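# Rope-swing the hoop onto the other post around its peg

## Task

Using only the ropes that tie the hoop to a metal block on each bench (no hand may touch the hoop or the peg), shift the hoop from the post it sits on to the other post. It must end up lying flat and encircling the loose peg standing on that post, and the peg must still be upright. The hoop must never drop more than slightly below the top of the lower post, even while it is hanging. At the end all arms must have released and backed away, and the result must hold with no robot supporting it.

## Robot and tools

Setup: three identical i2rt Big YAM arms named arm1, arm2 and arm3. Each has six revolute joints, a two-finger gripper and a camera on the wrist. Their feet are fixed in the scene frame (metres; heading in degrees counter-clockwise from +x): arm1 at x=-0.05 y=+1.40 z=+0.96 heading -90; arm2 at x=-1.23 y=-0.67 z=+1.02 heading +28; arm3 at x=+1.26 y=-0.62 z=+1.03 heading +151. The hand reaches roughly 1.0 m from the joint1 axis. Two fixed room cameras exist too: cam_low and cam_top. The hoop cannot be grasped directly; each rope ends at a metal block lying on a bench, and the arms work the hoop by grasping and moving those blocks.

Scene frame: origin on the floor, +z up, all positions in metres. The hand point is midway between the fingertips; its z axis runs along the fingers and the fingers open along its y axis. No result prints the feet poses.

execute_actions(actions, cameras): actions is a list holding one action or none. An action is an object with optional keys "arm1", "arm2", "arm3"; under each sits "joints", an object of absolute joint targets (not offsets) named by joint. Valid names and ranges: joint1_rad -2.879..2.879 (turns the whole arm about its foot, positive counter-clockwise seen from above, 0 points along the foot's heading); joint2_rad 0..3.141 (shoulder; 0 has the upper arm pointing backward about level, larger swings it up and forward); joint3_rad 0..3.019 (elbow; 0 is folded, larger opens); joint4_rad -1.692..1.57 (hand pitch, positive tilts fingers up); joint5_rad -1.57..1.57 (hand yaw, positive toward the arm's right); joint6_rad -2.094..2.094 (hand roll, positive clockwise viewed from behind the hand); gripper_m 0..0.093, the fingertip gap in metres. Joints are in radians. Any joint or arm you omit keeps its earlier target and may still be pushing. Arms named in one action all start at once and finish independently; a single action runs at most 15 s. Because joints move at different speeds, the hand can sweep a wide path between postures. An unknown key or an out-of-range number rejects the whole call and nothing moves. cameras picks which images come back: null, omitted or ["all"] gives every camera, [] gives none; names are arm1_cam_wrist, arm2_cam_wrist, arm3_cam_wrist, cam_low, cam_top. An empty actions list just reports state and images.

wait(seconds): 0 to 10 s with no new command; returns state and images like an empty action.

zoom_image(camera, region): enlarges part of that camera's most recent full image; region is [x0, y0, x1, y1] in pixels from the top-left, no larger than 504 by 504. All images are 504x504.

read_manual(section): only "licences"; returns licence text, moves nothing.

finished_scene(scene): ends scene 1 or 2 irreversibly after the last command has been held, and reports success; the next scene's task arrives in its result.

Reading results: joint_status tells how each commanded motion ended, within tolerances joint1 ±0.045, joint2 ±0.14, joint3 ±0.09, joint4 ±0.055, joint5 ±0.03, joint6 ±0.035 rad, gripper ±0.003 m. "off_target": stopped short and may still push. "contact_stop" or "time_out": the joint gives up its target and holds where it rests, except that after time_out a joint may keep a target near its position (within 0.375, 0.375, 0.113, 0.225, 0.075, 0.3 rad for joints 1-6) and keep pushing, resuming if freed; send it its reported position to relax it. "joint command not followed" plus a cause line means a safety check refused that arm's joint targets (the gripper part still runs); those joints read "not_followed" and the arm may retry them on later actions until you send acceptable targets. on_its_own lists what the call did not command; "held at" gives a target, not the position. A stop reported in a call cancels the rest of that reply's motion calls in the scene. A joint carrying a load slowly sinks, and a target very near the current reading may not move it.

Motor heat: holding loads, and hard pushing, warm the motors even while you think. A MOTOR HOT line appears from 85 °C; at 100 °C an OVER-TEMPERATURE FAULT drops that whole arm and its gripper until cooled, and its unmet keys read "limit_stop_at_motor_heat"; resend targets afterwards. Some heat carries into the next scene.

Cameras: calibration is given per camera as pinhole plus radial distortion, K in pixels, and T_world_to_cam mapping scene-frame points into the camera frame (OpenCV convention). Fixed cameras may be off by up to about 2.3 degrees and 9 mm; wrist camera poses come from reported joints and may be less accurate. With joints 1 and 6 at 0 and the hand level and forward, the wrist camera sits above the hand looking at the fingertips.

Avoid: pressing two arms together hard (ends the run) or hard collisions; the anti-collision check can react late and ignores fingers, gripper housings and cameras. The arms keep pushing after touching things, so avoid jamming. Do not drop or slam blocks, let the hoop hang too low, topple the peg, or knock anything onto the floor or out of the work area. Loose objects may occasionally get a brief nudge. While you think the arms hold their last command.

Each tool is called after "Call:" by a JSON object that holds its "op" and its "data".

## Session

Call:
{"op": "execute_actions", "data": {"actions": []}}

Scene clock: 0.00 s.
arm1.joint_positions: joint1_rad=+0.465 joint2_rad=+0.323 joint3_rad=+1.699 joint4_rad=-1.477 joint5_rad=+0.280 joint6_rad=-0.185 gripper_m=+0.095
arm1.joint_status: not commanded
arm1.hand: x=-0.0913 y=+1.3788 z=+1.6251 quat_wxyz=(-0.466, -0.406, -0.623, +0.480) (m; scene frame)
arm2.joint_positions: joint1_rad=+0.110 joint2_rad=+0.237 joint3_rad=+1.625 joint4_rad=-1.167 joint5_rad=+0.050 joint6_rad=-0.808 gripper_m=+0.095
arm2.joint_status: not commanded
arm2.hand: x=-1.2447 y=-0.6887 z=+1.7386 quat_wxyz=(-0.774, +0.388, -0.490, +0.099) (m; scene frame)
arm3.joint_positions: joint1_rad=-0.738 joint2_rad=+0.632 joint3_rad=+1.418 joint4_rad=-1.224 joint5_rad=+0.183 joint6_rad=+0.510 gripper_m=+0.095
arm3.joint_status: not commanded
arm3.hand: x=+1.2124 y=-0.3791 z=+1.6051 quat_wxyz=(-0.264, +0.498, -0.678, -0.471) (m; scene frame)
pictures: arm1_cam_wrist, arm2_cam_wrist, arm3_cam_wrist, cam_low, cam_top
Images, in order (width x height): arm1_cam_wrist 504x504, arm2_cam_wrist 504x504, arm3_cam_wrist 504x504, cam_low 504x504, cam_top 504x504.

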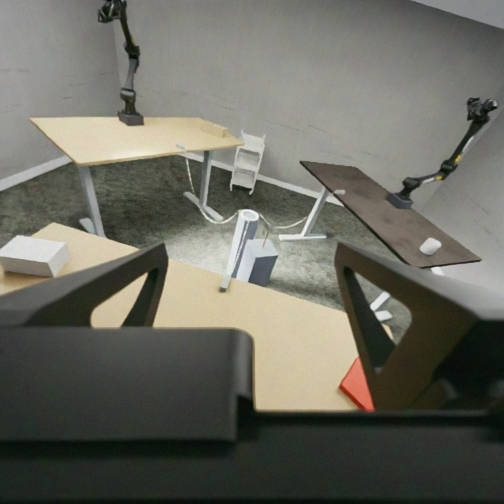

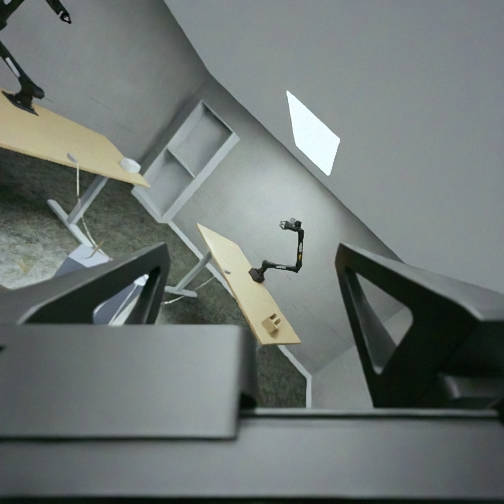

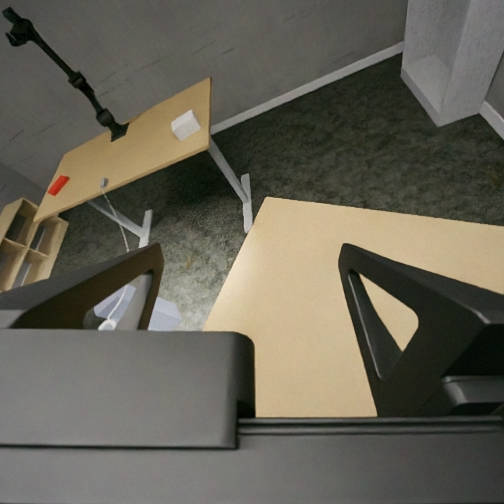

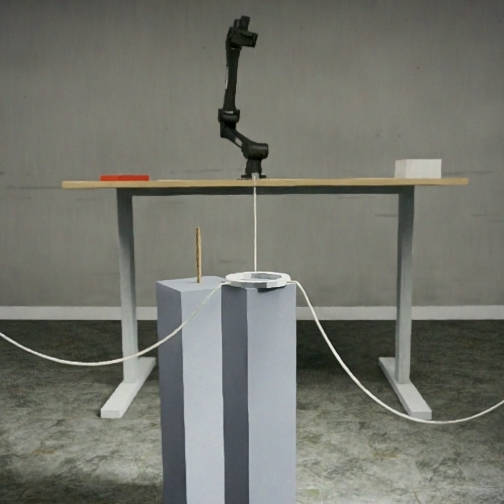

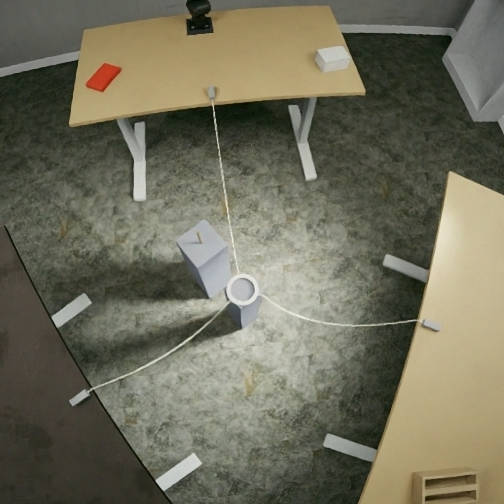

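Call:
{"op": "zoom_image", "data": {"camera": "cam_top", "region": [160, 200, 290, 330]}}

Call:
{"op": "zoom_image", "data": {"camera": "cam_low", "region": [140, 210, 310, 320]}}

Call:
{"op": "zoom_image", "data": {"camera": "cam_top", "region": [180, 60, 240, 120]}}

Call:
{"op": "zoom_image", "data": {"camera": "cam_top", "region": [50, 368, 110, 428]}}

Call:
{"op": "zoom_image", "data": {"camera": "cam_top", "region": [400, 295, 460, 355]}}

Region (160, 200, 290, 330) of cam_top's 504x504 image, scaled by 3.877, with more detail than that image has.

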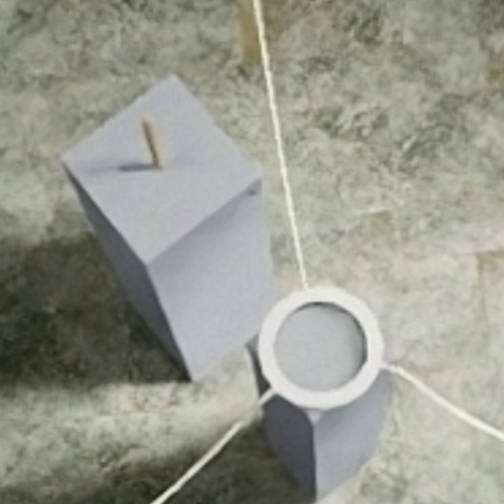

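Region (140, 210, 310, 320) of cam_low's 504x504 image, scaled by 2.965, with more detail than that image has; it fills the top 326 rows of this view, and the rest is white.

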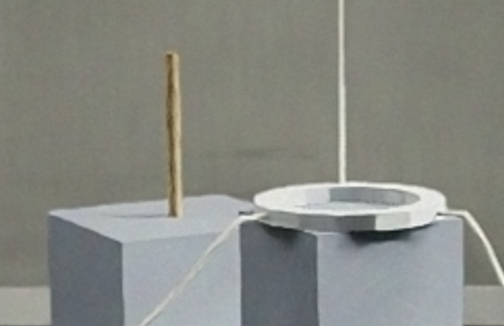

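Region (180, 60, 240, 120) of cam_top's 504x504 image, scaled by 8.400, with more detail than that image has.

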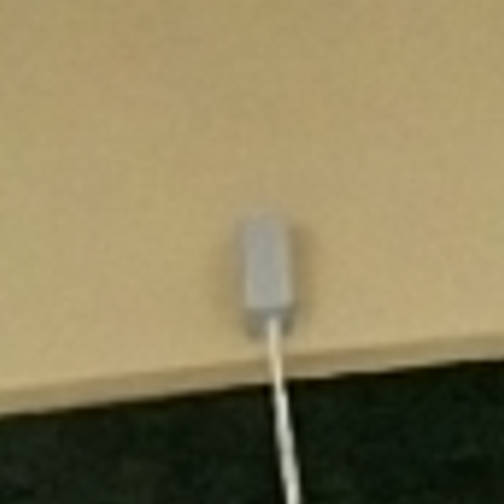

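Region (50, 368, 110, 428) of cam_top's 504x504 image, scaled by 8.400, with more detail than that image has.

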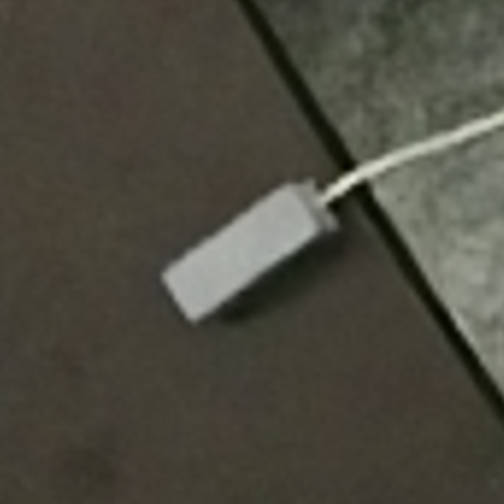

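Region (400, 295, 460, 355) of cam_top's 504x504 image, scaled by 8.400, with more detail than that image has.

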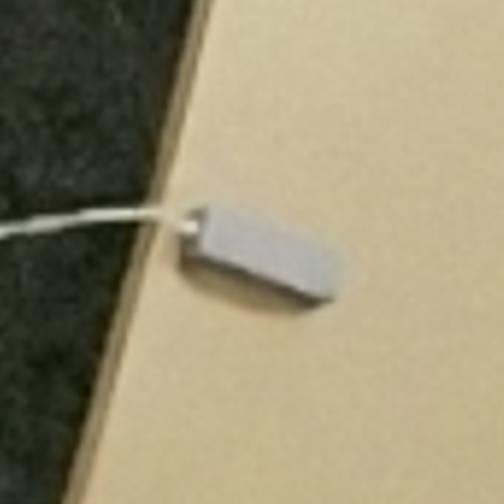

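Call:
{"op": "execute_actions", "data": {"actions": [{"arm1":{"joints":{"joint1_rad":0.035,"joint2_rad":1.875,"joint3_rad":1.622,"joint4_rad":-1.318,"joint5_rad":0,"joint6_rad":0,"gripper_m":0.09}},"arm2":{"joints":{"joint1_rad":-0.206,"joint2_rad":2.043,"joint3_rad":1.884,"joint4_rad":-1.412,"joint5_rad":0,"joint6_rad":0,"gripper_m":0.09}},"arm3":{"joints":{"joint1_rad":0.148,"joint2_rad":2.043,"joint3_rad":1.884,"joint4_rad":-1.412,"joint5_rad":0,"joint6_rad":0,"gripper_m":0.09}}}]}}

Scene clock: 6.80 s.
arm1.joint_positions: joint1_rad=+0.043 joint2_rad=+1.884 joint3_rad=+1.596 joint4_rad=-1.320 joint5_rad=+0.002 joint6_rad=-0.010 gripper_m=+0.090
arm1.joint_status: all done
arm1.hand: x=-0.0251 y=+0.8418 z=+1.0703 quat_wxyz=(+0.021, -0.685, -0.728, -0.011) (m; scene frame)
arm2.joint_positions: joint1_rad=-0.202 joint2_rad=+2.040 joint3_rad=+1.859 joint4_rad=-1.402 joint5_rad=+0.002 joint6_rad=-0.008 gripper_m=+0.090
arm2.joint_status: all done
arm2.hand: x=-0.6302 y=-0.4964 z=+1.1466 quat_wxyz=(+0.006, +0.145, -0.989, +0.002) (m; scene frame)
arm3.joint_positions: joint1_rad=+0.151 joint2_rad=+2.052 joint3_rad=+1.870 joint4_rad=-1.400 joint5_rad=+0.002 joint6_rad=+0.012 gripper_m=+0.090
arm3.joint_status: all done
arm3.hand: x=+0.6700 y=-0.4007 z=+1.1498 quat_wxyz=(-0.001, +0.983, -0.184, +0.005) (m; scene frame)
pictures: arm1_cam_wrist, arm2_cam_wrist, arm3_cam_wrist, cam_low, cam_top
camera_calibration (this result's frames):
arm1_cam_wrist: T_world_to_cam=[[-0.997784, -0.0650083, 0.0141612, 0.0175158], [-0.041838, 0.778558, 0.626176, -1.32279], [-0.0517319, 0.624196, -0.779553, 0.433192], [0, 0, 0, 1]] pos_world=[-0.0154562, 0.760612, 1.16575]
arm2_cam_wrist: T_world_to_cam=[[0.276882, -0.960834, 0.011628, -0.316656], [-0.769358, -0.214422, 0.601756, -1.27463], [-0.575694, -0.175562, -0.798595, 0.590042], [0, 0, 0, 1]] pos_world=[-0.553288, -0.473974, 1.2419]
arm3_cam_wrist: T_world_to_cam=[[0.340875, 0.940104, -0.00299828, 0.14981], [0.769336, -0.27712, 0.575611, -1.28498], [0.540303, -0.198518, -0.817718, 0.61908], [0, 0, 0, 1]] pos_world=[0.603023, -0.374032, 1.24633]
Images, in order (width x height): arm1_cam_wrist 504x504, arm2_cam_wrist 504x504, arm3_cam_wrist 504x504, cam_low 504x504, cam_top 504x504.

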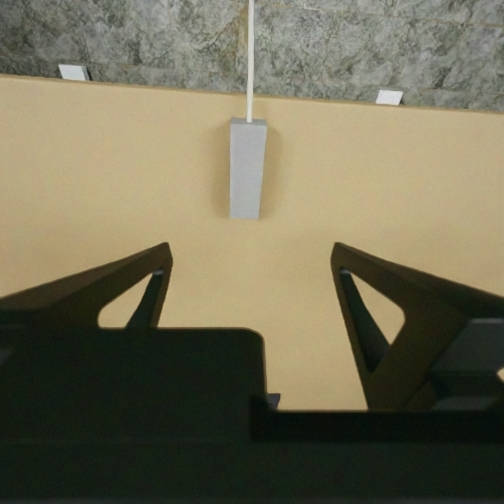

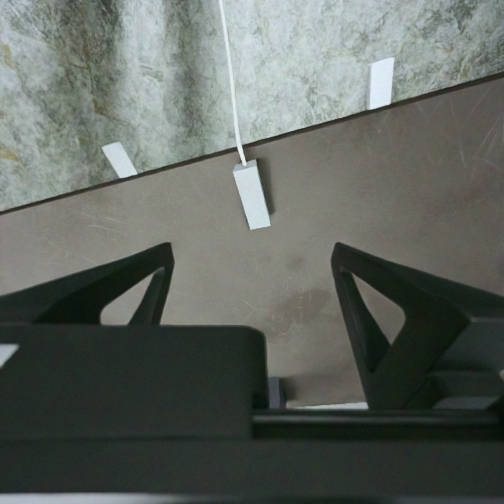

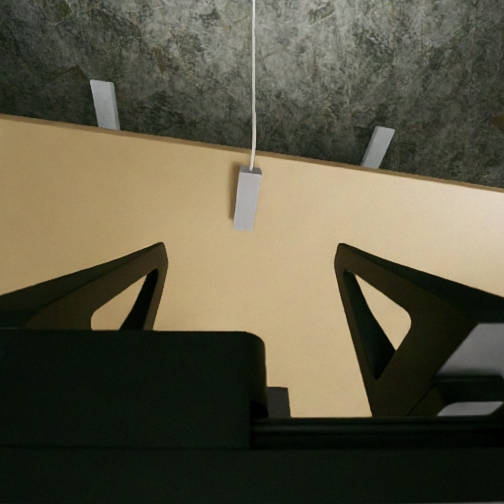

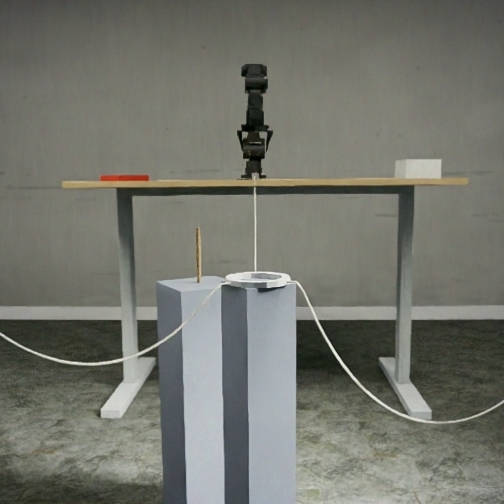

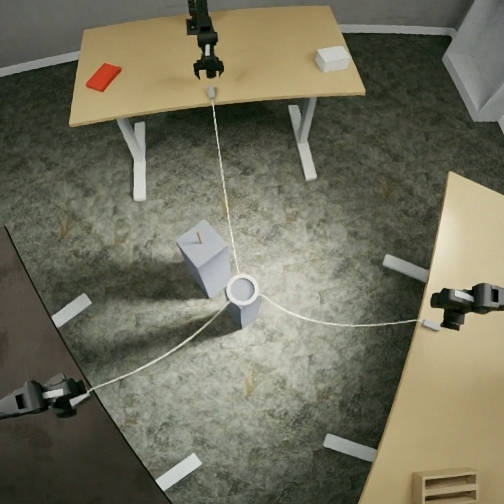

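Call:
{"op": "execute_actions", "data": {"actions": [{"arm1":{"joints":{"joint1_rad":0.05,"joint2_rad":1.965,"joint3_rad":1.53,"joint4_rad":-1.118}},"arm2":{"joints":{"joint2_rad":2.072,"joint3_rad":1.57,"joint4_rad":-1.056,"joint6_rad":-0.23}},"arm3":{"joints":{"joint1_rad":0.162,"joint2_rad":2.082,"joint3_rad":1.495,"joint4_rad":-0.971,"joint6_rad":0.12}}}], "cameras": ["arm1_cam_wrist","arm2_cam_wrist","arm3_cam_wrist","cam_low"]}}

Scene clock: 10.10 s.
arm1.joint_positions: joint1_rad=+0.043 joint2_rad=+1.983 joint3_rad=+1.512 joint4_rad=-1.129 joint5_rad=+0.002 joint6_rad=-0.010 gripper_m=+0.090
arm1.joint_status: all done
arm1.hand: x=-0.0256 y=+0.8338 z=+0.9856 quat_wxyz=(+0.018, -0.685, -0.728, -0.008) (m; scene frame)
arm2.joint_positions: joint1_rad=-0.202 joint2_rad=+2.075 joint3_rad=+1.559 joint4_rad=-1.067 joint5_rad=+0.002 joint6_rad=-0.221 gripper_m=+0.090
arm2.joint_status: all done
arm2.hand: x=-0.6616 y=-0.5056 z=+1.0185 quat_wxyz=(+0.006, +0.249, -0.969, +0.001) (m; scene frame)
arm3.joint_positions: joint1_rad=+0.153 joint2_rad=+2.076 joint3_rad=+1.497 joint4_rad=-0.985 joint5_rad=+0.002 joint6_rad=+0.108 gripper_m=+0.090
arm3.joint_status: all done
arm3.hand: x=+0.7107 y=-0.4173 z=+1.0040 quat_wxyz=(-0.002, +0.973, -0.230, -0.004) (m; scene frame)
pictures: arm1_cam_wrist, arm2_cam_wrist, arm3_cam_wrist, cam_low
camera_calibration (this result's frames):
arm1_cam_wrist: T_world_to_cam=[[-0.997785, -0.0649809, 0.0142635, 0.0175847], [-0.0421468, 0.783303, 0.62021, -1.26158], [-0.0514744, 0.618235, -0.784306, 0.381766], [0, 0, 0, 1]] pos_world=[-0.0159748, 0.753324, 1.08162]
arm2_cam_wrist: T_world_to_cam=[[0.473612, -0.880686, 0.00911119, -0.142051], [-0.706247, -0.373581, 0.601375, -1.26198], [-0.526219, -0.291253, -0.798915, 0.442724], [0, 0, 0, 1]] pos_world=[-0.591024, -0.46761, 1.11392]
arm3_cam_wrist: T_world_to_cam=[[0.426713, 0.90438, -0.00365583, 0.0758254], [0.749938, -0.351578, 0.560344, -1.23894], [0.505479, -0.241848, -0.828252, 0.491845], [0, 0, 0, 1]] pos_world=[0.648155, -0.385207, 1.10188]
Images, in order (width x height): arm1_cam_wrist 504x504, arm2_cam_wrist 504x504, arm3_cam_wrist 504x504, cam_low 504x504.

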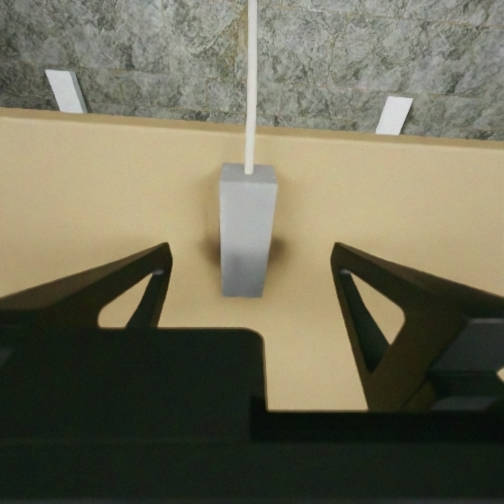

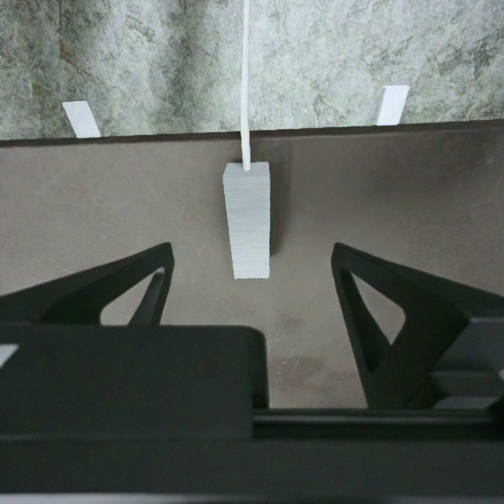

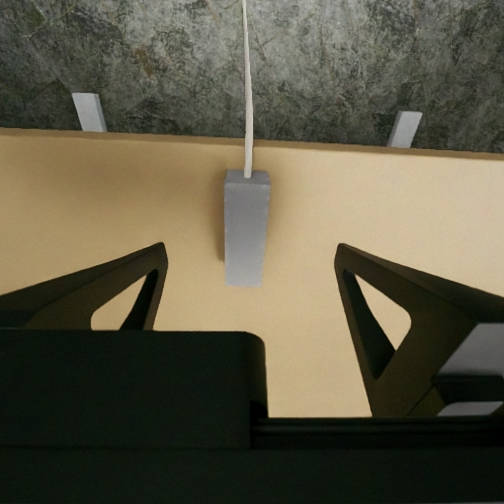

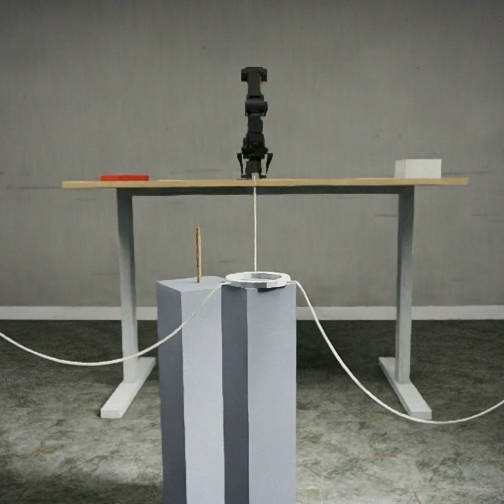

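Call:
{"op": "execute_actions", "data": {"actions": [{"arm1":{"joints":{"joint2_rad":1.99,"joint3_rad":1.509,"joint4_rad":-1.072}},"arm2":{"joints":{"joint2_rad":2.128,"joint3_rad":1.536,"joint4_rad":-0.963}},"arm3":{"joints":{"joint2_rad":2.135,"joint3_rad":1.423,"joint4_rad":-0.842}}}], "cameras": ["arm1_cam_wrist","arm2_cam_wrist","arm3_cam_wrist"]}}

Scene clock: 12.20 s.
arm1.joint_positions: joint1_rad=+0.043 joint2_rad=+1.983 joint3_rad=+1.504 joint4_rad=-1.083 joint5_rad=+0.002 joint6_rad=-0.010 gripper_m=+0.090
arm1.joint_status: all done
arm1.hand: x=-0.0252 y=+0.8255 z=+0.9830 quat_wxyz=(+0.004, -0.685, -0.729, +0.005) (m; scene frame)
arm2.joint_positions: joint1_rad=-0.202 joint2_rad=+2.116 joint3_rad=+1.534 joint4_rad=-0.974 joint5_rad=+0.002 joint6_rad=-0.222 gripper_m=+0.090
arm2.joint_status: all done
arm2.hand: x=-0.6564 y=-0.5041 z=+0.9867 quat_wxyz=(-0.007, +0.249, -0.968, +0.001) (m; scene frame)
arm3.joint_positions: joint1_rad=+0.153 joint2_rad=+2.125 joint3_rad=+1.429 joint4_rad=-0.856 joint5_rad=+0.002 joint6_rad=+0.108 gripper_m=+0.090
arm3.joint_status: all done
arm3.hand: x=+0.7194 y=-0.4205 z=+0.9561 quat_wxyz=(-0.003, +0.973, -0.230, -0.010) (m; scene frame)
pictures: arm1_cam_wrist, arm2_cam_wrist, arm3_cam_wrist
camera_calibration (this result's frames):
arm1_cam_wrist: T_world_to_cam=[[-0.997787, -0.0648292, 0.0147817, 0.0168486], [-0.0436901, 0.806785, 0.589227, -1.24243], [-0.0501248, 0.587277, -0.807832, 0.433552], [0, 0, 0, 1]] pos_world=[-0.0157388, 0.748849, 1.08206]
arm2_cam_wrist: T_world_to_cam=[[0.473663, -0.880584, 0.0146452, -0.148279], [-0.721041, -0.378189, 0.58058, -1.23016], [-0.505711, -0.285559, -0.814071, 0.451683], [0, 0, 0, 1]] pos_world=[-0.588339, -0.466823, 1.08408]
arm3_cam_wrist: T_world_to_cam=[[0.426658, 0.904401, -0.00468903, 0.0758711], [0.756294, -0.353935, 0.550226, -1.21562], [0.495966, -0.238305, -0.835002, 0.461795], [0, 0, 0, 1]] pos_world=[0.657965, -0.388822, 1.05482]
Images, in order (width x height): arm1_cam_wrist 504x504, arm2_cam_wrist 504x504, arm3_cam_wrist 504x504.

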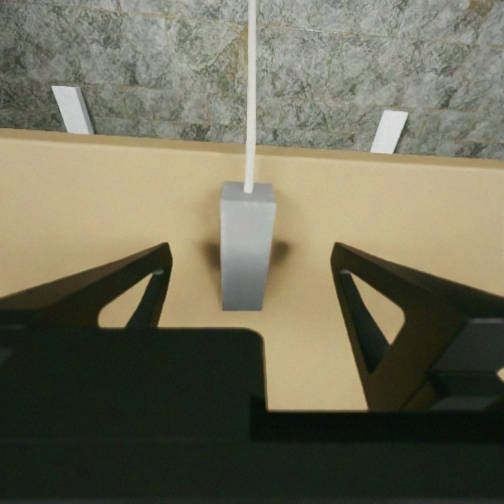

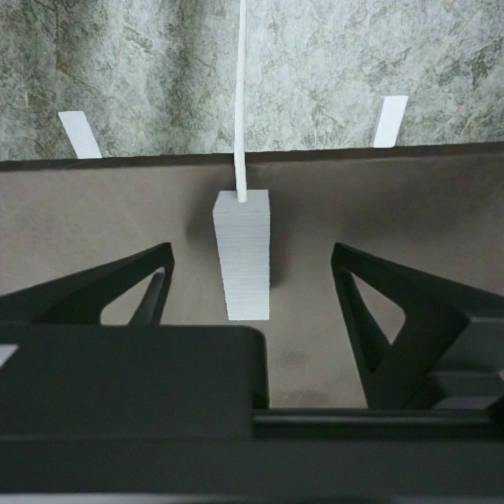

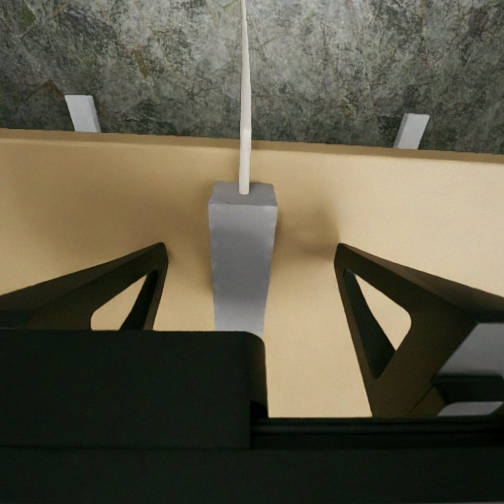

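Call:
{"op": "execute_actions", "data": {"actions": [{"arm1":{"joints":{"joint2_rad":2.025}},"arm2":{"joints":{"joint2_rad":2.15}},"arm3":{"joints":{"gripper_m":0.0}}}], "cameras": ["arm1_cam_wrist","arm2_cam_wrist"]}}

Scene clock: 13.17 s.
arm1.joint_positions: joint1_rad=+0.042 joint2_rad=+2.016 joint3_rad=+1.504 joint4_rad=-1.079 joint5_rad=+0.000 joint6_rad=-0.009 gripper_m=+0.090
arm1.joint_status: all done
arm1.hand: x=-0.0253 y=+0.8284 z=+0.9650 quat_wxyz=(+0.014, -0.686, -0.728, -0.006) (m; scene frame)
arm2.joint_positions: joint1_rad=-0.202 joint2_rad=+2.130 joint3_rad=+1.534 joint4_rad=-0.974 joint5_rad=+0.002 joint6_rad=-0.222 gripper_m=+0.090
arm2.joint_status: all done
arm2.hand: x=-0.6587 y=-0.5048 z=+0.9788 quat_wxyz=(-0.001, +0.249, -0.969, +0.001) (m; scene frame)
arm3.joint_positions: joint1_rad=+0.154 joint2_rad=+2.125 joint3_rad=+1.429 joint4_rad=-0.856 joint5_rad=+0.002 joint6_rad=+0.109 gripper_m=+0.025
arm3.joint_status: gripper_m off_target (ended at +0.025, target +0.000)
arm3.hand: x=+0.7193 y=-0.4207 z=+0.9561 quat_wxyz=(-0.003, +0.973, -0.230, -0.010) (m; scene frame)
pictures: arm1_cam_wrist, arm2_cam_wrist
camera_calibration (this result's frames):
arm1_cam_wrist: T_world_to_cam=[[-0.997941, -0.0629805, 0.0121532, 0.0181372], [-0.0423636, 0.78943, 0.612378, -1.24213], [-0.0481619, 0.610602, -0.790472, 0.381324], [0, 0, 0, 1]] pos_world=[-0.0161557, 0.748876, 1.06186]
arm2_cam_wrist: T_world_to_cam=[[0.473829, -0.880538, 0.0117565, -0.144714], [-0.713313, -0.375946, 0.591481, -1.23189], [-0.516402, -0.288647, -0.806233, 0.427641], [0, 0, 0, 1]] pos_world=[-0.58932, -0.467113, 1.07512]
Images, in order (width x height): arm1_cam_wrist 504x504, arm2_cam_wrist 504x504.

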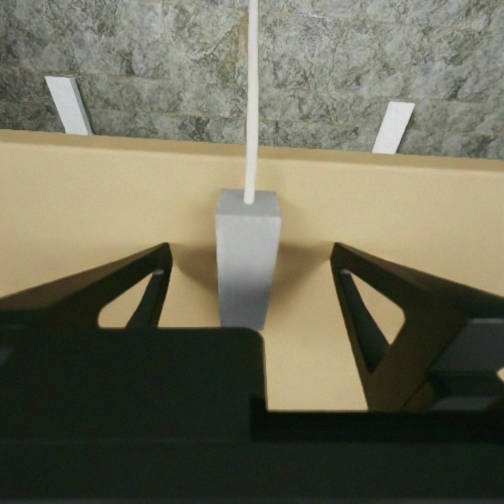

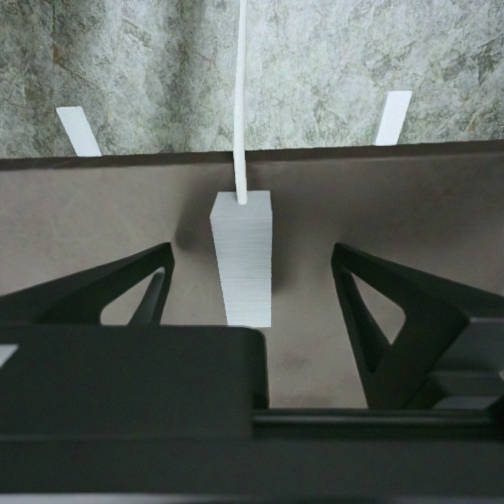

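Call:
{"op": "execute_actions", "data": {"actions": [{"arm1":{"joints":{"gripper_m":0.0}},"arm2":{"joints":{"gripper_m":0.0}}}], "cameras": ["arm1_cam_wrist","arm2_cam_wrist"]}}

Scene clock: 14.10 s.
arm1.joint_positions: joint1_rad=+0.043 joint2_rad=+2.016 joint3_rad=+1.504 joint4_rad=-1.079 joint5_rad=-0.001 joint6_rad=-0.008 gripper_m=+0.025
arm1.joint_status: gripper_m off_target (ended at +0.025, target +0.000)
arm1.hand: x=-0.0246 y=+0.8284 z=+0.9650 quat_wxyz=(+0.013, -0.686, -0.728, -0.006) (m; scene frame)
arm2.joint_positions: joint1_rad=-0.202 joint2_rad=+2.130 joint3_rad=+1.534 joint4_rad=-0.973 joint5_rad=+0.001 joint6_rad=-0.222 gripper_m=+0.025
arm2.joint_status: gripper_m off_target (ended at +0.025, target +0.000)
arm2.hand: x=-0.6585 y=-0.5046 z=+0.9788 quat_wxyz=(-0.001, +0.249, -0.968, +0.001) (m; scene frame)
arm3.joint_positions: joint1_rad=+0.154 joint2_rad=+2.125 joint3_rad=+1.429 joint4_rad=-0.856 joint5_rad=+0.002 joint6_rad=+0.109 gripper_m=+0.025
arm3.joint_status: not commanded
arm3.hand: x=+0.7193 y=-0.4207 z=+0.9561 quat_wxyz=(-0.003, +0.973, -0.230, -0.010) (m; scene frame)
pictures: arm1_cam_wrist, arm2_cam_wrist
camera_calibration (this result's frames):
arm1_cam_wrist: T_world_to_cam=[[-0.997961, -0.0629401, 0.0106432, 0.0202608], [-0.0432545, 0.789384, 0.612375, -1.2421], [-0.0469445, 0.610665, -0.790496, 0.38133], [0, 0, 0, 1]] pos_world=[-0.0156056, 0.748904, 1.06186]
arm2_cam_wrist: T_world_to_cam=[[0.474496, -0.880187, 0.0111722, -0.143436], [-0.713332, -0.377049, 0.590755, -1.23158], [-0.515762, -0.28828, -0.806774, 0.428902], [0, 0, 0, 1]] pos_world=[-0.589255, -0.466973, 1.07519]
Images, in order (width x height): arm1_cam_wrist 504x504, arm2_cam_wrist 504x504.

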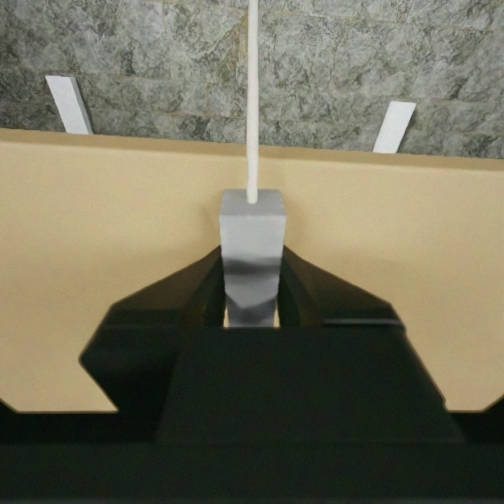

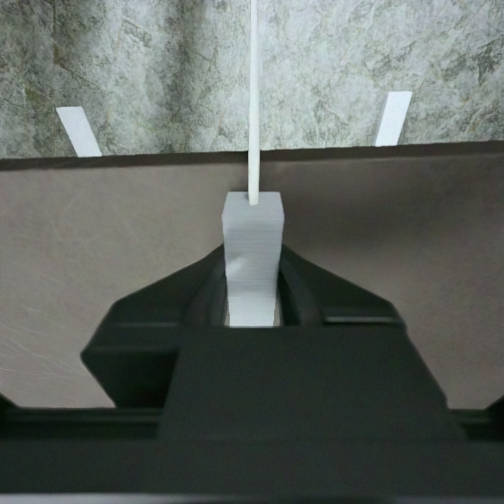

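Call:
{"op": "execute_actions", "data": {"actions": [{"arm1":{"joints":{"joint1_rad":0.016,"joint2_rad":1.78,"joint3_rad":1.645,"joint4_rad":-0.644,"joint6_rad":0}},"arm2":{"joints":{"joint1_rad":-0.188,"joint2_rad":1.572,"joint3_rad":1.185,"joint4_rad":-0.406,"joint6_rad":0}},"arm3":{"joints":{"joint1_rad":0.216,"joint2_rad":1.133,"joint3_rad":1.06,"joint4_rad":-0.722,"joint6_rad":0}}}]}}

Scene clock: 19.60 s.
arm1.joint_positions: joint1_rad=+0.022 joint2_rad=+1.790 joint3_rad=+1.618 joint4_rad=-0.658 joint5_rad=-0.001 joint6_rad=-0.008 gripper_m=+0.025
arm1.joint_status: all done
arm1.hand: x=-0.0302 y=+0.6881 z=+1.1921 quat_wxyz=(-0.253, -0.646, -0.674, +0.254) (m; scene frame)
arm2.joint_positions: joint1_rad=-0.198 joint2_rad=+1.575 joint3_rad=+1.177 joint4_rad=-0.418 joint5_rad=+0.001 joint6_rad=-0.009 gripper_m=+0.025
arm2.joint_status: all done
arm2.hand: x=-0.6448 y=-0.4980 z=+1.2046 quat_wxyz=(-0.365, +0.136, -0.920, -0.050) (m; scene frame)
arm3.joint_positions: joint1_rad=+0.224 joint2_rad=+1.131 joint3_rad=+1.058 joint4_rad=-0.734 joint5_rad=+0.003 joint6_rad=+0.012 gripper_m=+0.025
arm3.joint_status: all done
arm3.hand: x=+0.8065 y=-0.4888 z=+1.3263 quat_wxyz=(-0.052, +0.917, -0.138, -0.370) (m; scene frame)
pictures: arm1_cam_wrist, arm2_cam_wrist, arm3_cam_wrist, cam_low, cam_top
camera_calibration (this result's frames):
arm1_cam_wrist: T_world_to_cam=[[-0.999087, -0.0385717, 0.0183493, -0.0224873], [-0.0402362, 0.994051, -0.101215, -0.560665], [-0.0143361, -0.101861, -0.994695, 1.38095], [0, 0, 0, 1]] pos_world=[-0.0252283, 0.697127, 1.31729]
arm2_cam_wrist: T_world_to_cam=[[0.274573, -0.961535, 0.00778163, -0.312048], [-0.95436, -0.273496, -0.119985, -0.600402], [0.117498, 0.0255181, -0.992745, 1.40873], [0, 0, 0, 1]] pos_world=[-0.652843, -0.5002, 1.3289]
arm3_cam_wrist: T_world_to_cam=[[0.271843, 0.962324, 0.00585167, 0.241473], [0.950042, -0.267395, -0.160996, -0.679993], [-0.153366, 0.0493251, -0.986938, 1.57716], [0, 0, 0, 1]] pos_world=[0.822262, -0.491996, 1.44567]
Images, in order (width x height): arm1_cam_wrist 504x504, arm2_cam_wrist 504x504, arm3_cam_wrist 504x504, cam_low 504x504, cam_top 504x504.

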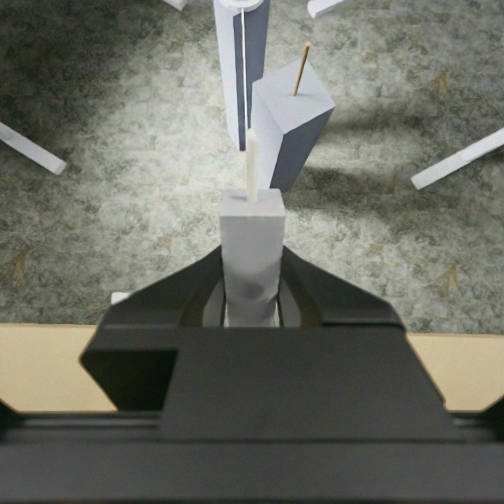

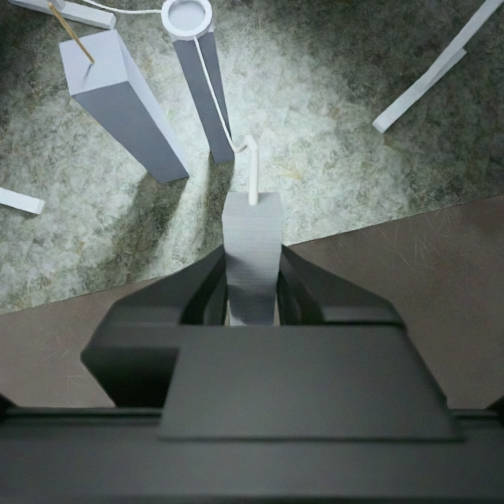

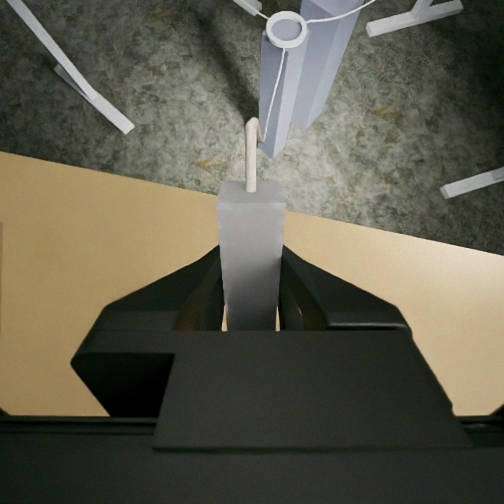

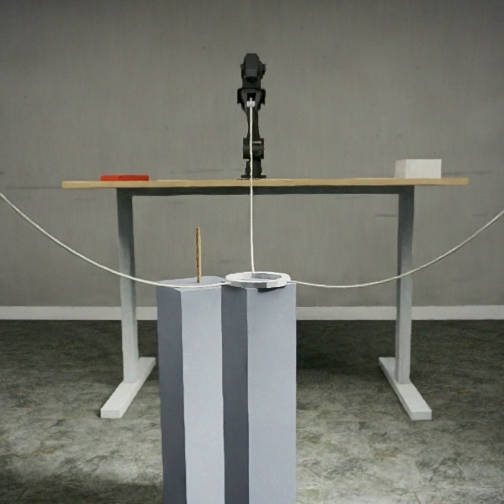

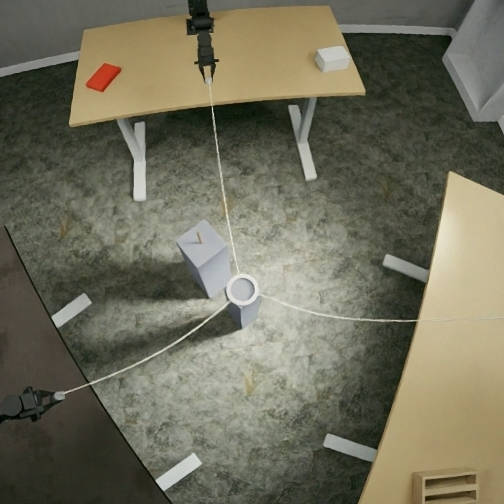

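Call:
{"op": "execute_actions", "data": {"actions": [{"arm1":{"joints":{"joint2_rad":1.765,"joint3_rad":1.797,"joint4_rad":-0.797}},"arm2":{"joints":{"joint2_rad":1.503,"joint3_rad":1.37,"joint4_rad":-0.645}},"arm3":{"joints":{"joint2_rad":1.15,"joint3_rad":1.343,"joint4_rad":-0.985}}}]}}

Scene clock: 21.67 s.
arm1.joint_positions: joint1_rad=+0.022 joint2_rad=+1.788 joint3_rad=+1.738 joint4_rad=-0.796 joint5_rad=-0.001 joint6_rad=-0.008 gripper_m=+0.025
arm1.joint_status: all done
arm1.hand: x=-0.0296 y=+0.6860 z=+1.2365 quat_wxyz=(-0.248, -0.648, -0.676, +0.249) (m; scene frame)
arm2.joint_positions: joint1_rad=-0.197 joint2_rad=+1.505 joint3_rad=+1.323 joint4_rad=-0.641 joint5_rad=+0.001 joint6_rad=-0.009 gripper_m=+0.025
arm2.joint_status: all done
arm2.hand: x=-0.6492 y=-0.4988 z=+1.2862 quat_wxyz=(-0.361, +0.137, -0.921, -0.050) (m; scene frame)
arm3.joint_positions: joint1_rad=+0.224 joint2_rad=+1.156 joint3_rad=+1.286 joint4_rad=-0.978 joint5_rad=+0.003 joint6_rad=+0.012 gripper_m=+0.025
arm3.joint_status: all done
arm3.hand: x=+0.8068 y=-0.4890 z=+1.3991 quat_wxyz=(-0.050, +0.925, -0.139, -0.351) (m; scene frame)
pictures: arm1_cam_wrist, arm2_cam_wrist, arm3_cam_wrist, cam_low, cam_top
camera_calibration (this result's frames):
arm1_cam_wrist: T_world_to_cam=[[-0.999085, -0.0386835, 0.0182305, -0.0226169], [-0.0401194, 0.995452, -0.0864048, -0.57333], [-0.0148051, -0.0870571, -0.996093, 1.41649], [0, 0, 0, 1]] pos_world=[-0.0246265, 0.693163, 1.36183]
arm2_cam_wrist: T_world_to_cam=[[0.275357, -0.96131, 0.00783404, -0.311645], [-0.954962, -0.274457, -0.112786, -0.605105], [0.110572, 0.023575, -0.993588, 1.4859], [0, 0, 0, 1]] pos_world=[-0.656338, -0.500693, 1.41057]
arm3_cam_wrist: T_world_to_cam=[[0.271654, 0.962379, 0.00544668, 0.241857], [0.955549, -0.269044, -0.12059, -0.730388], [-0.114588, 0.0379634, -0.992687, 1.62029], [0, 0, 0, 1]] pos_world=[0.817886, -0.490776, 1.51905]
Images, in order (width x height): arm1_cam_wrist 504x504, arm2_cam_wrist 504x504, arm3_cam_wrist 504x504, cam_low 504x504, cam_top 504x504.

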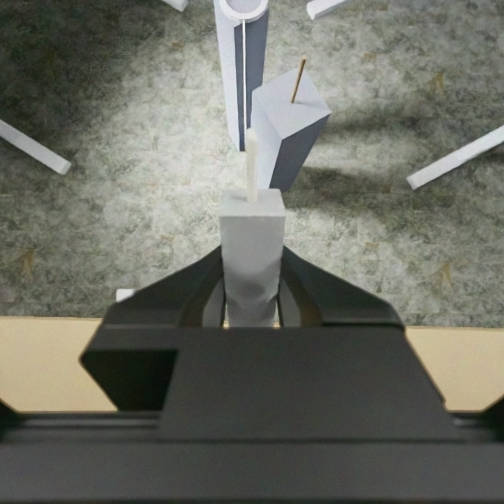

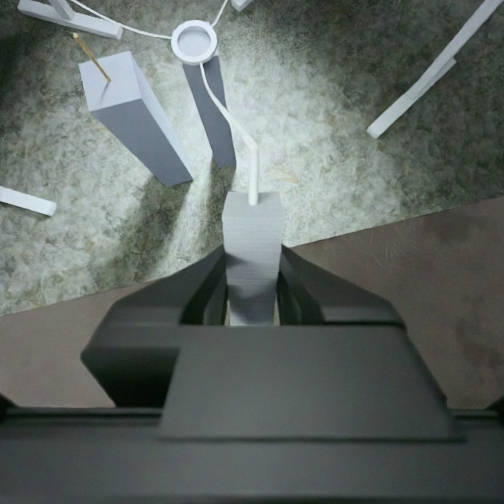

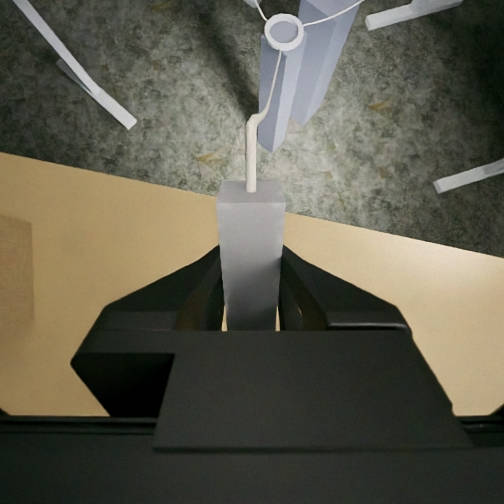

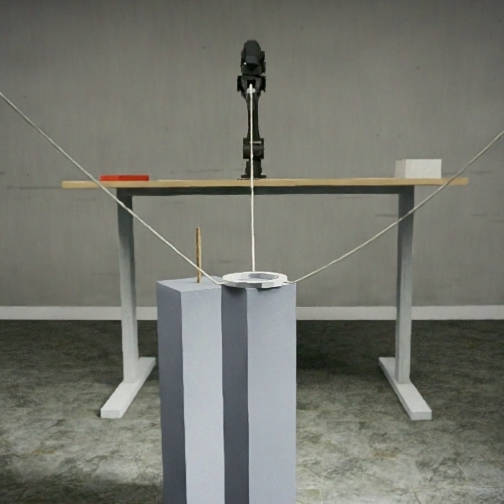

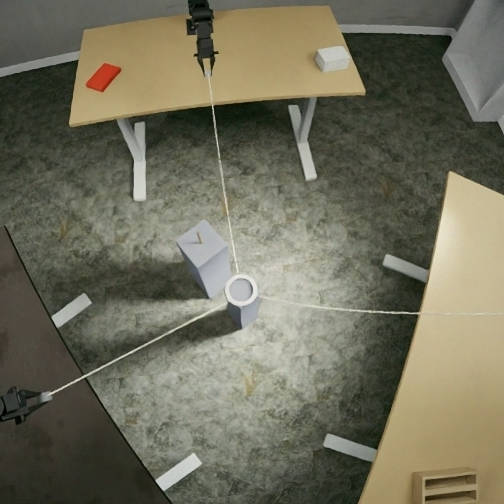

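Call:
{"op": "execute_actions", "data": {"actions": [{"arm1":{"joints":{"joint3_rad":1.945,"joint4_rad":-0.932}}}], "cameras": ["arm2_cam_wrist","cam_low","cam_top"]}}

Scene clock: 23.10 s.
arm1.joint_positions: joint1_rad=+0.022 joint2_rad=+1.784 joint3_rad=+1.888 joint4_rad=-0.930 joint5_rad=-0.001 joint6_rad=-0.008 gripper_m=+0.025
arm1.joint_status: all done
arm1.hand: x=-0.0289 y=+0.6851 z=+1.2991 quat_wxyz=(-0.255, -0.645, -0.674, +0.255) (m; scene frame)
arm2.joint_positions: joint1_rad=-0.197 joint2_rad=+1.505 joint3_rad=+1.323 joint4_rad=-0.641 joint5_rad=+0.001 joint6_rad=-0.009 gripper_m=+0.025
arm2.joint_status: not commanded
arm2.hand: x=-0.6492 y=-0.4988 z=+1.2862 quat_wxyz=(-0.361, +0.137, -0.921, -0.050) (m; scene frame)
arm3.joint_positions: joint1_rad=+0.224 joint2_rad=+1.156 joint3_rad=+1.286 joint4_rad=-0.978 joint5_rad=+0.003 joint6_rad=+0.012 gripper_m=+0.025
arm3.joint_status: not commanded
arm3.hand: x=+0.8068 y=-0.4890 z=+1.3991 quat_wxyz=(-0.050, +0.925, -0.139, -0.351) (m; scene frame)
pictures: arm2_cam_wrist, cam_low, cam_top
camera_calibration (this result's frames):
arm2_cam_wrist: T_world_to_cam=[[0.275357, -0.96131, 0.00783404, -0.311645], [-0.954962, -0.274457, -0.112786, -0.605105], [0.110572, 0.023575, -0.993588, 1.4859], [0, 0, 0, 1]] pos_world=[-0.656338, -0.500693, 1.41057]
Images, in order (width x height): arm2_cam_wrist 504x504, cam_low 504x504, cam_top 504x504.

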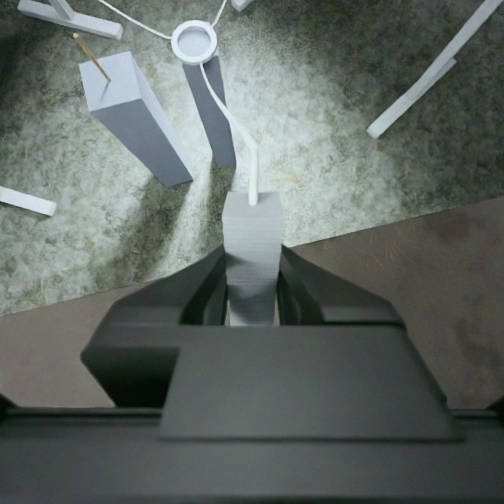

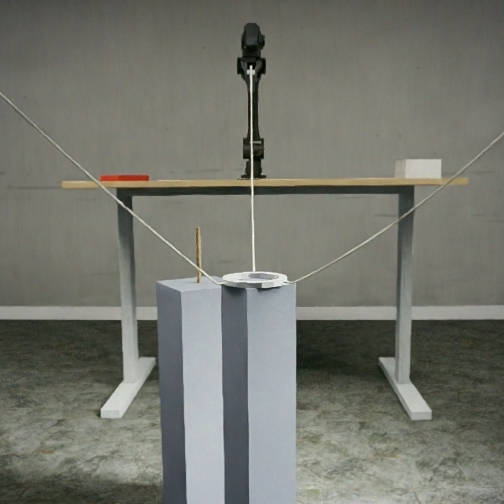

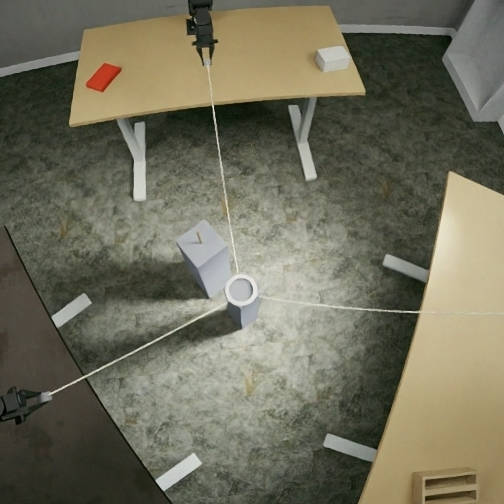

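Call:
{"op": "execute_actions", "data": {"actions": [{"arm1":{"joints":{"joint1_rad":-0.011,"joint2_rad":1.68,"joint3_rad":2.027,"joint4_rad":-0.98}},"arm2":{"joints":{"joint1_rad":-0.13,"joint2_rad":1.463,"joint3_rad":1.535,"joint4_rad":-0.844}},"arm3":{"joints":{"joint1_rad":0.172,"joint2_rad":1.297,"joint3_rad":1.76,"joint4_rad":-1.26}}}], "cameras": ["arm2_cam_wrist","cam_low","cam_top"]}}

Scene clock: 26.40 s.
arm1.joint_positions: joint1_rad=-0.007 joint2_rad=+1.703 joint3_rad=+1.962 joint4_rad=-0.981 joint5_rad=-0.001 joint6_rad=-0.008 gripper_m=+0.025
arm1.joint_status: all done
arm1.hand: x=-0.0484 y=+0.7062 z=+1.3862 quat_wxyz=(-0.285, -0.640, -0.650, +0.293) (m; scene frame)
arm2.joint_positions: joint1_rad=-0.123 joint2_rad=+1.472 joint3_rad=+1.476 joint4_rad=-0.840 joint5_rad=+0.001 joint6_rad=-0.009 gripper_m=+0.025
arm2.joint_status: all done
arm2.hand: x=-0.6715 y=-0.4589 z=+1.3563 quat_wxyz=(-0.353, +0.171, -0.918, -0.062) (m; scene frame)
arm3.joint_positions: joint1_rad=+0.172 joint2_rad=+1.315 joint3_rad=+1.693 joint4_rad=-1.253 joint5_rad=+0.003 joint6_rad=+0.012 gripper_m=+0.025
arm3.joint_status: all done
arm3.hand: x=+0.7849 y=-0.4552 z=+1.4962 quat_wxyz=(-0.057, +0.925, -0.164, -0.337) (m; scene frame)
pictures: arm2_cam_wrist, cam_low, cam_top
camera_calibration (this result's frames):
arm2_cam_wrist: T_world_to_cam=[[0.345857, -0.938256, 0.00763153, -0.209521], [-0.933258, -0.344832, -0.1006, -0.641827], [0.0970201, 0.027671, -0.994898, 1.55157], [0, 0, 0, 1]] pos_world=[-0.677059, -0.46084, 1.48069]
Images, in order (width x height): arm2_cam_wrist 504x504, cam_low 504x504, cam_top 504x504.

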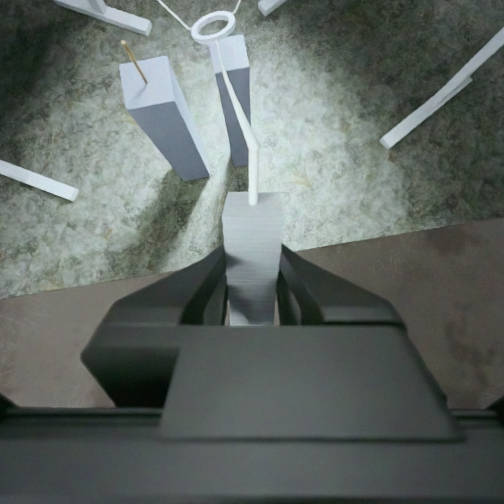

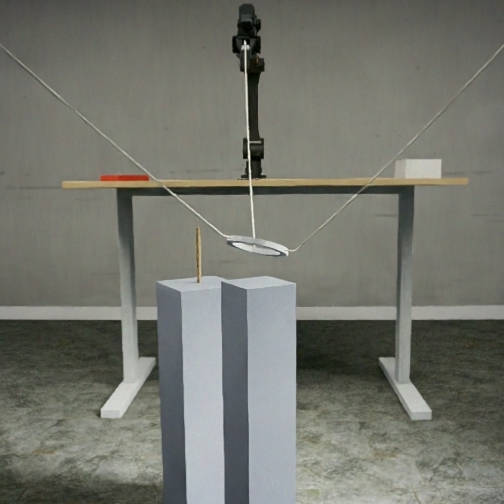

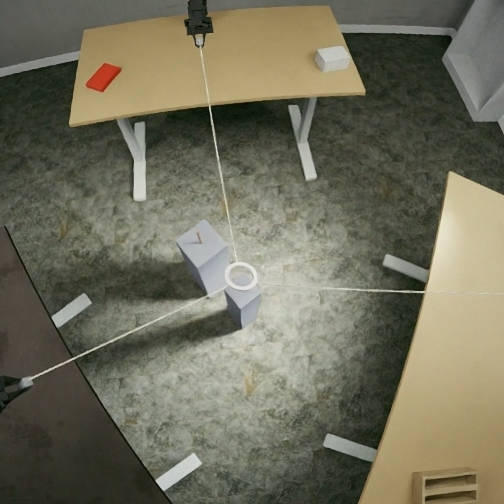

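Call:
{"op": "execute_actions", "data": {"actions": [], "cameras": ["cam_low","cam_top"]}}

Call:
{"op": "zoom_image", "data": {"camera": "cam_low", "region": [150, 190, 330, 300]}}

Scene clock: 26.53 s.
arm1.joint_positions: joint1_rad=-0.007 joint2_rad=+1.703 joint3_rad=+1.962 joint4_rad=-0.981 joint5_rad=-0.001 joint6_rad=-0.008 gripper_m=+0.025
arm1.joint_status: all done
arm1.hand: x=-0.0484 y=+0.7062 z=+1.3862 quat_wxyz=(-0.285, -0.640, -0.650, +0.293) (m; scene frame)
arm2.joint_positions: joint1_rad=-0.123 joint2_rad=+1.472 joint3_rad=+1.476 joint4_rad=-0.840 joint5_rad=+0.001 joint6_rad=-0.009 gripper_m=+0.025
arm2.joint_status: all done
arm2.hand: x=-0.6715 y=-0.4589 z=+1.3563 quat_wxyz=(-0.353, +0.171, -0.918, -0.062) (m; scene frame)
arm3.joint_positions: joint1_rad=+0.172 joint2_rad=+1.315 joint3_rad=+1.693 joint4_rad=-1.253 joint5_rad=+0.003 joint6_rad=+0.012 gripper_m=+0.025
arm3.joint_status: all done
arm3.hand: x=+0.7849 y=-0.4552 z=+1.4962 quat_wxyz=(-0.057, +0.925, -0.164, -0.337) (m; scene frame)
pictures: cam_low, cam_top
Images, in order (width x height): cam_low 504x504, cam_top 504x504.

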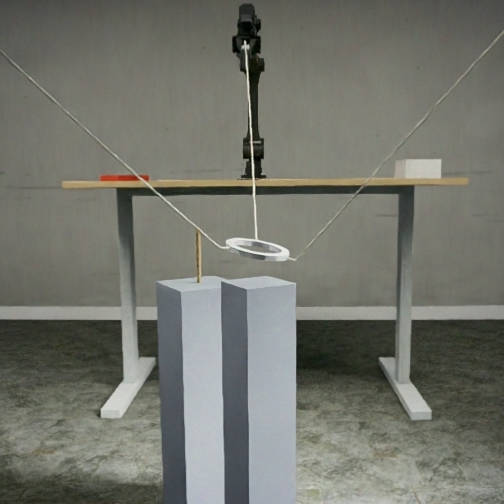

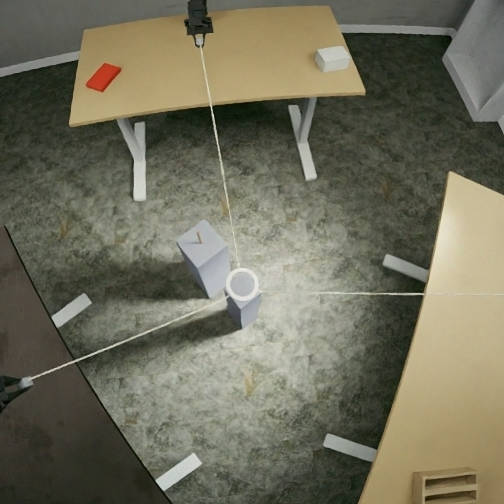

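Region (150, 190, 330, 300) of cam_low's 504x504 image, scaled by 2.800, with more detail than that image has.

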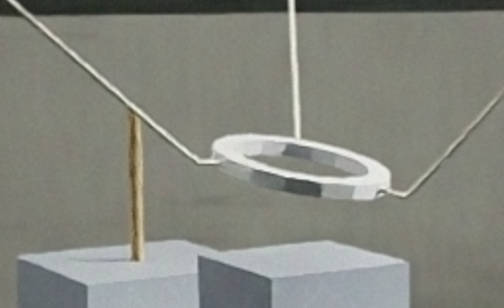

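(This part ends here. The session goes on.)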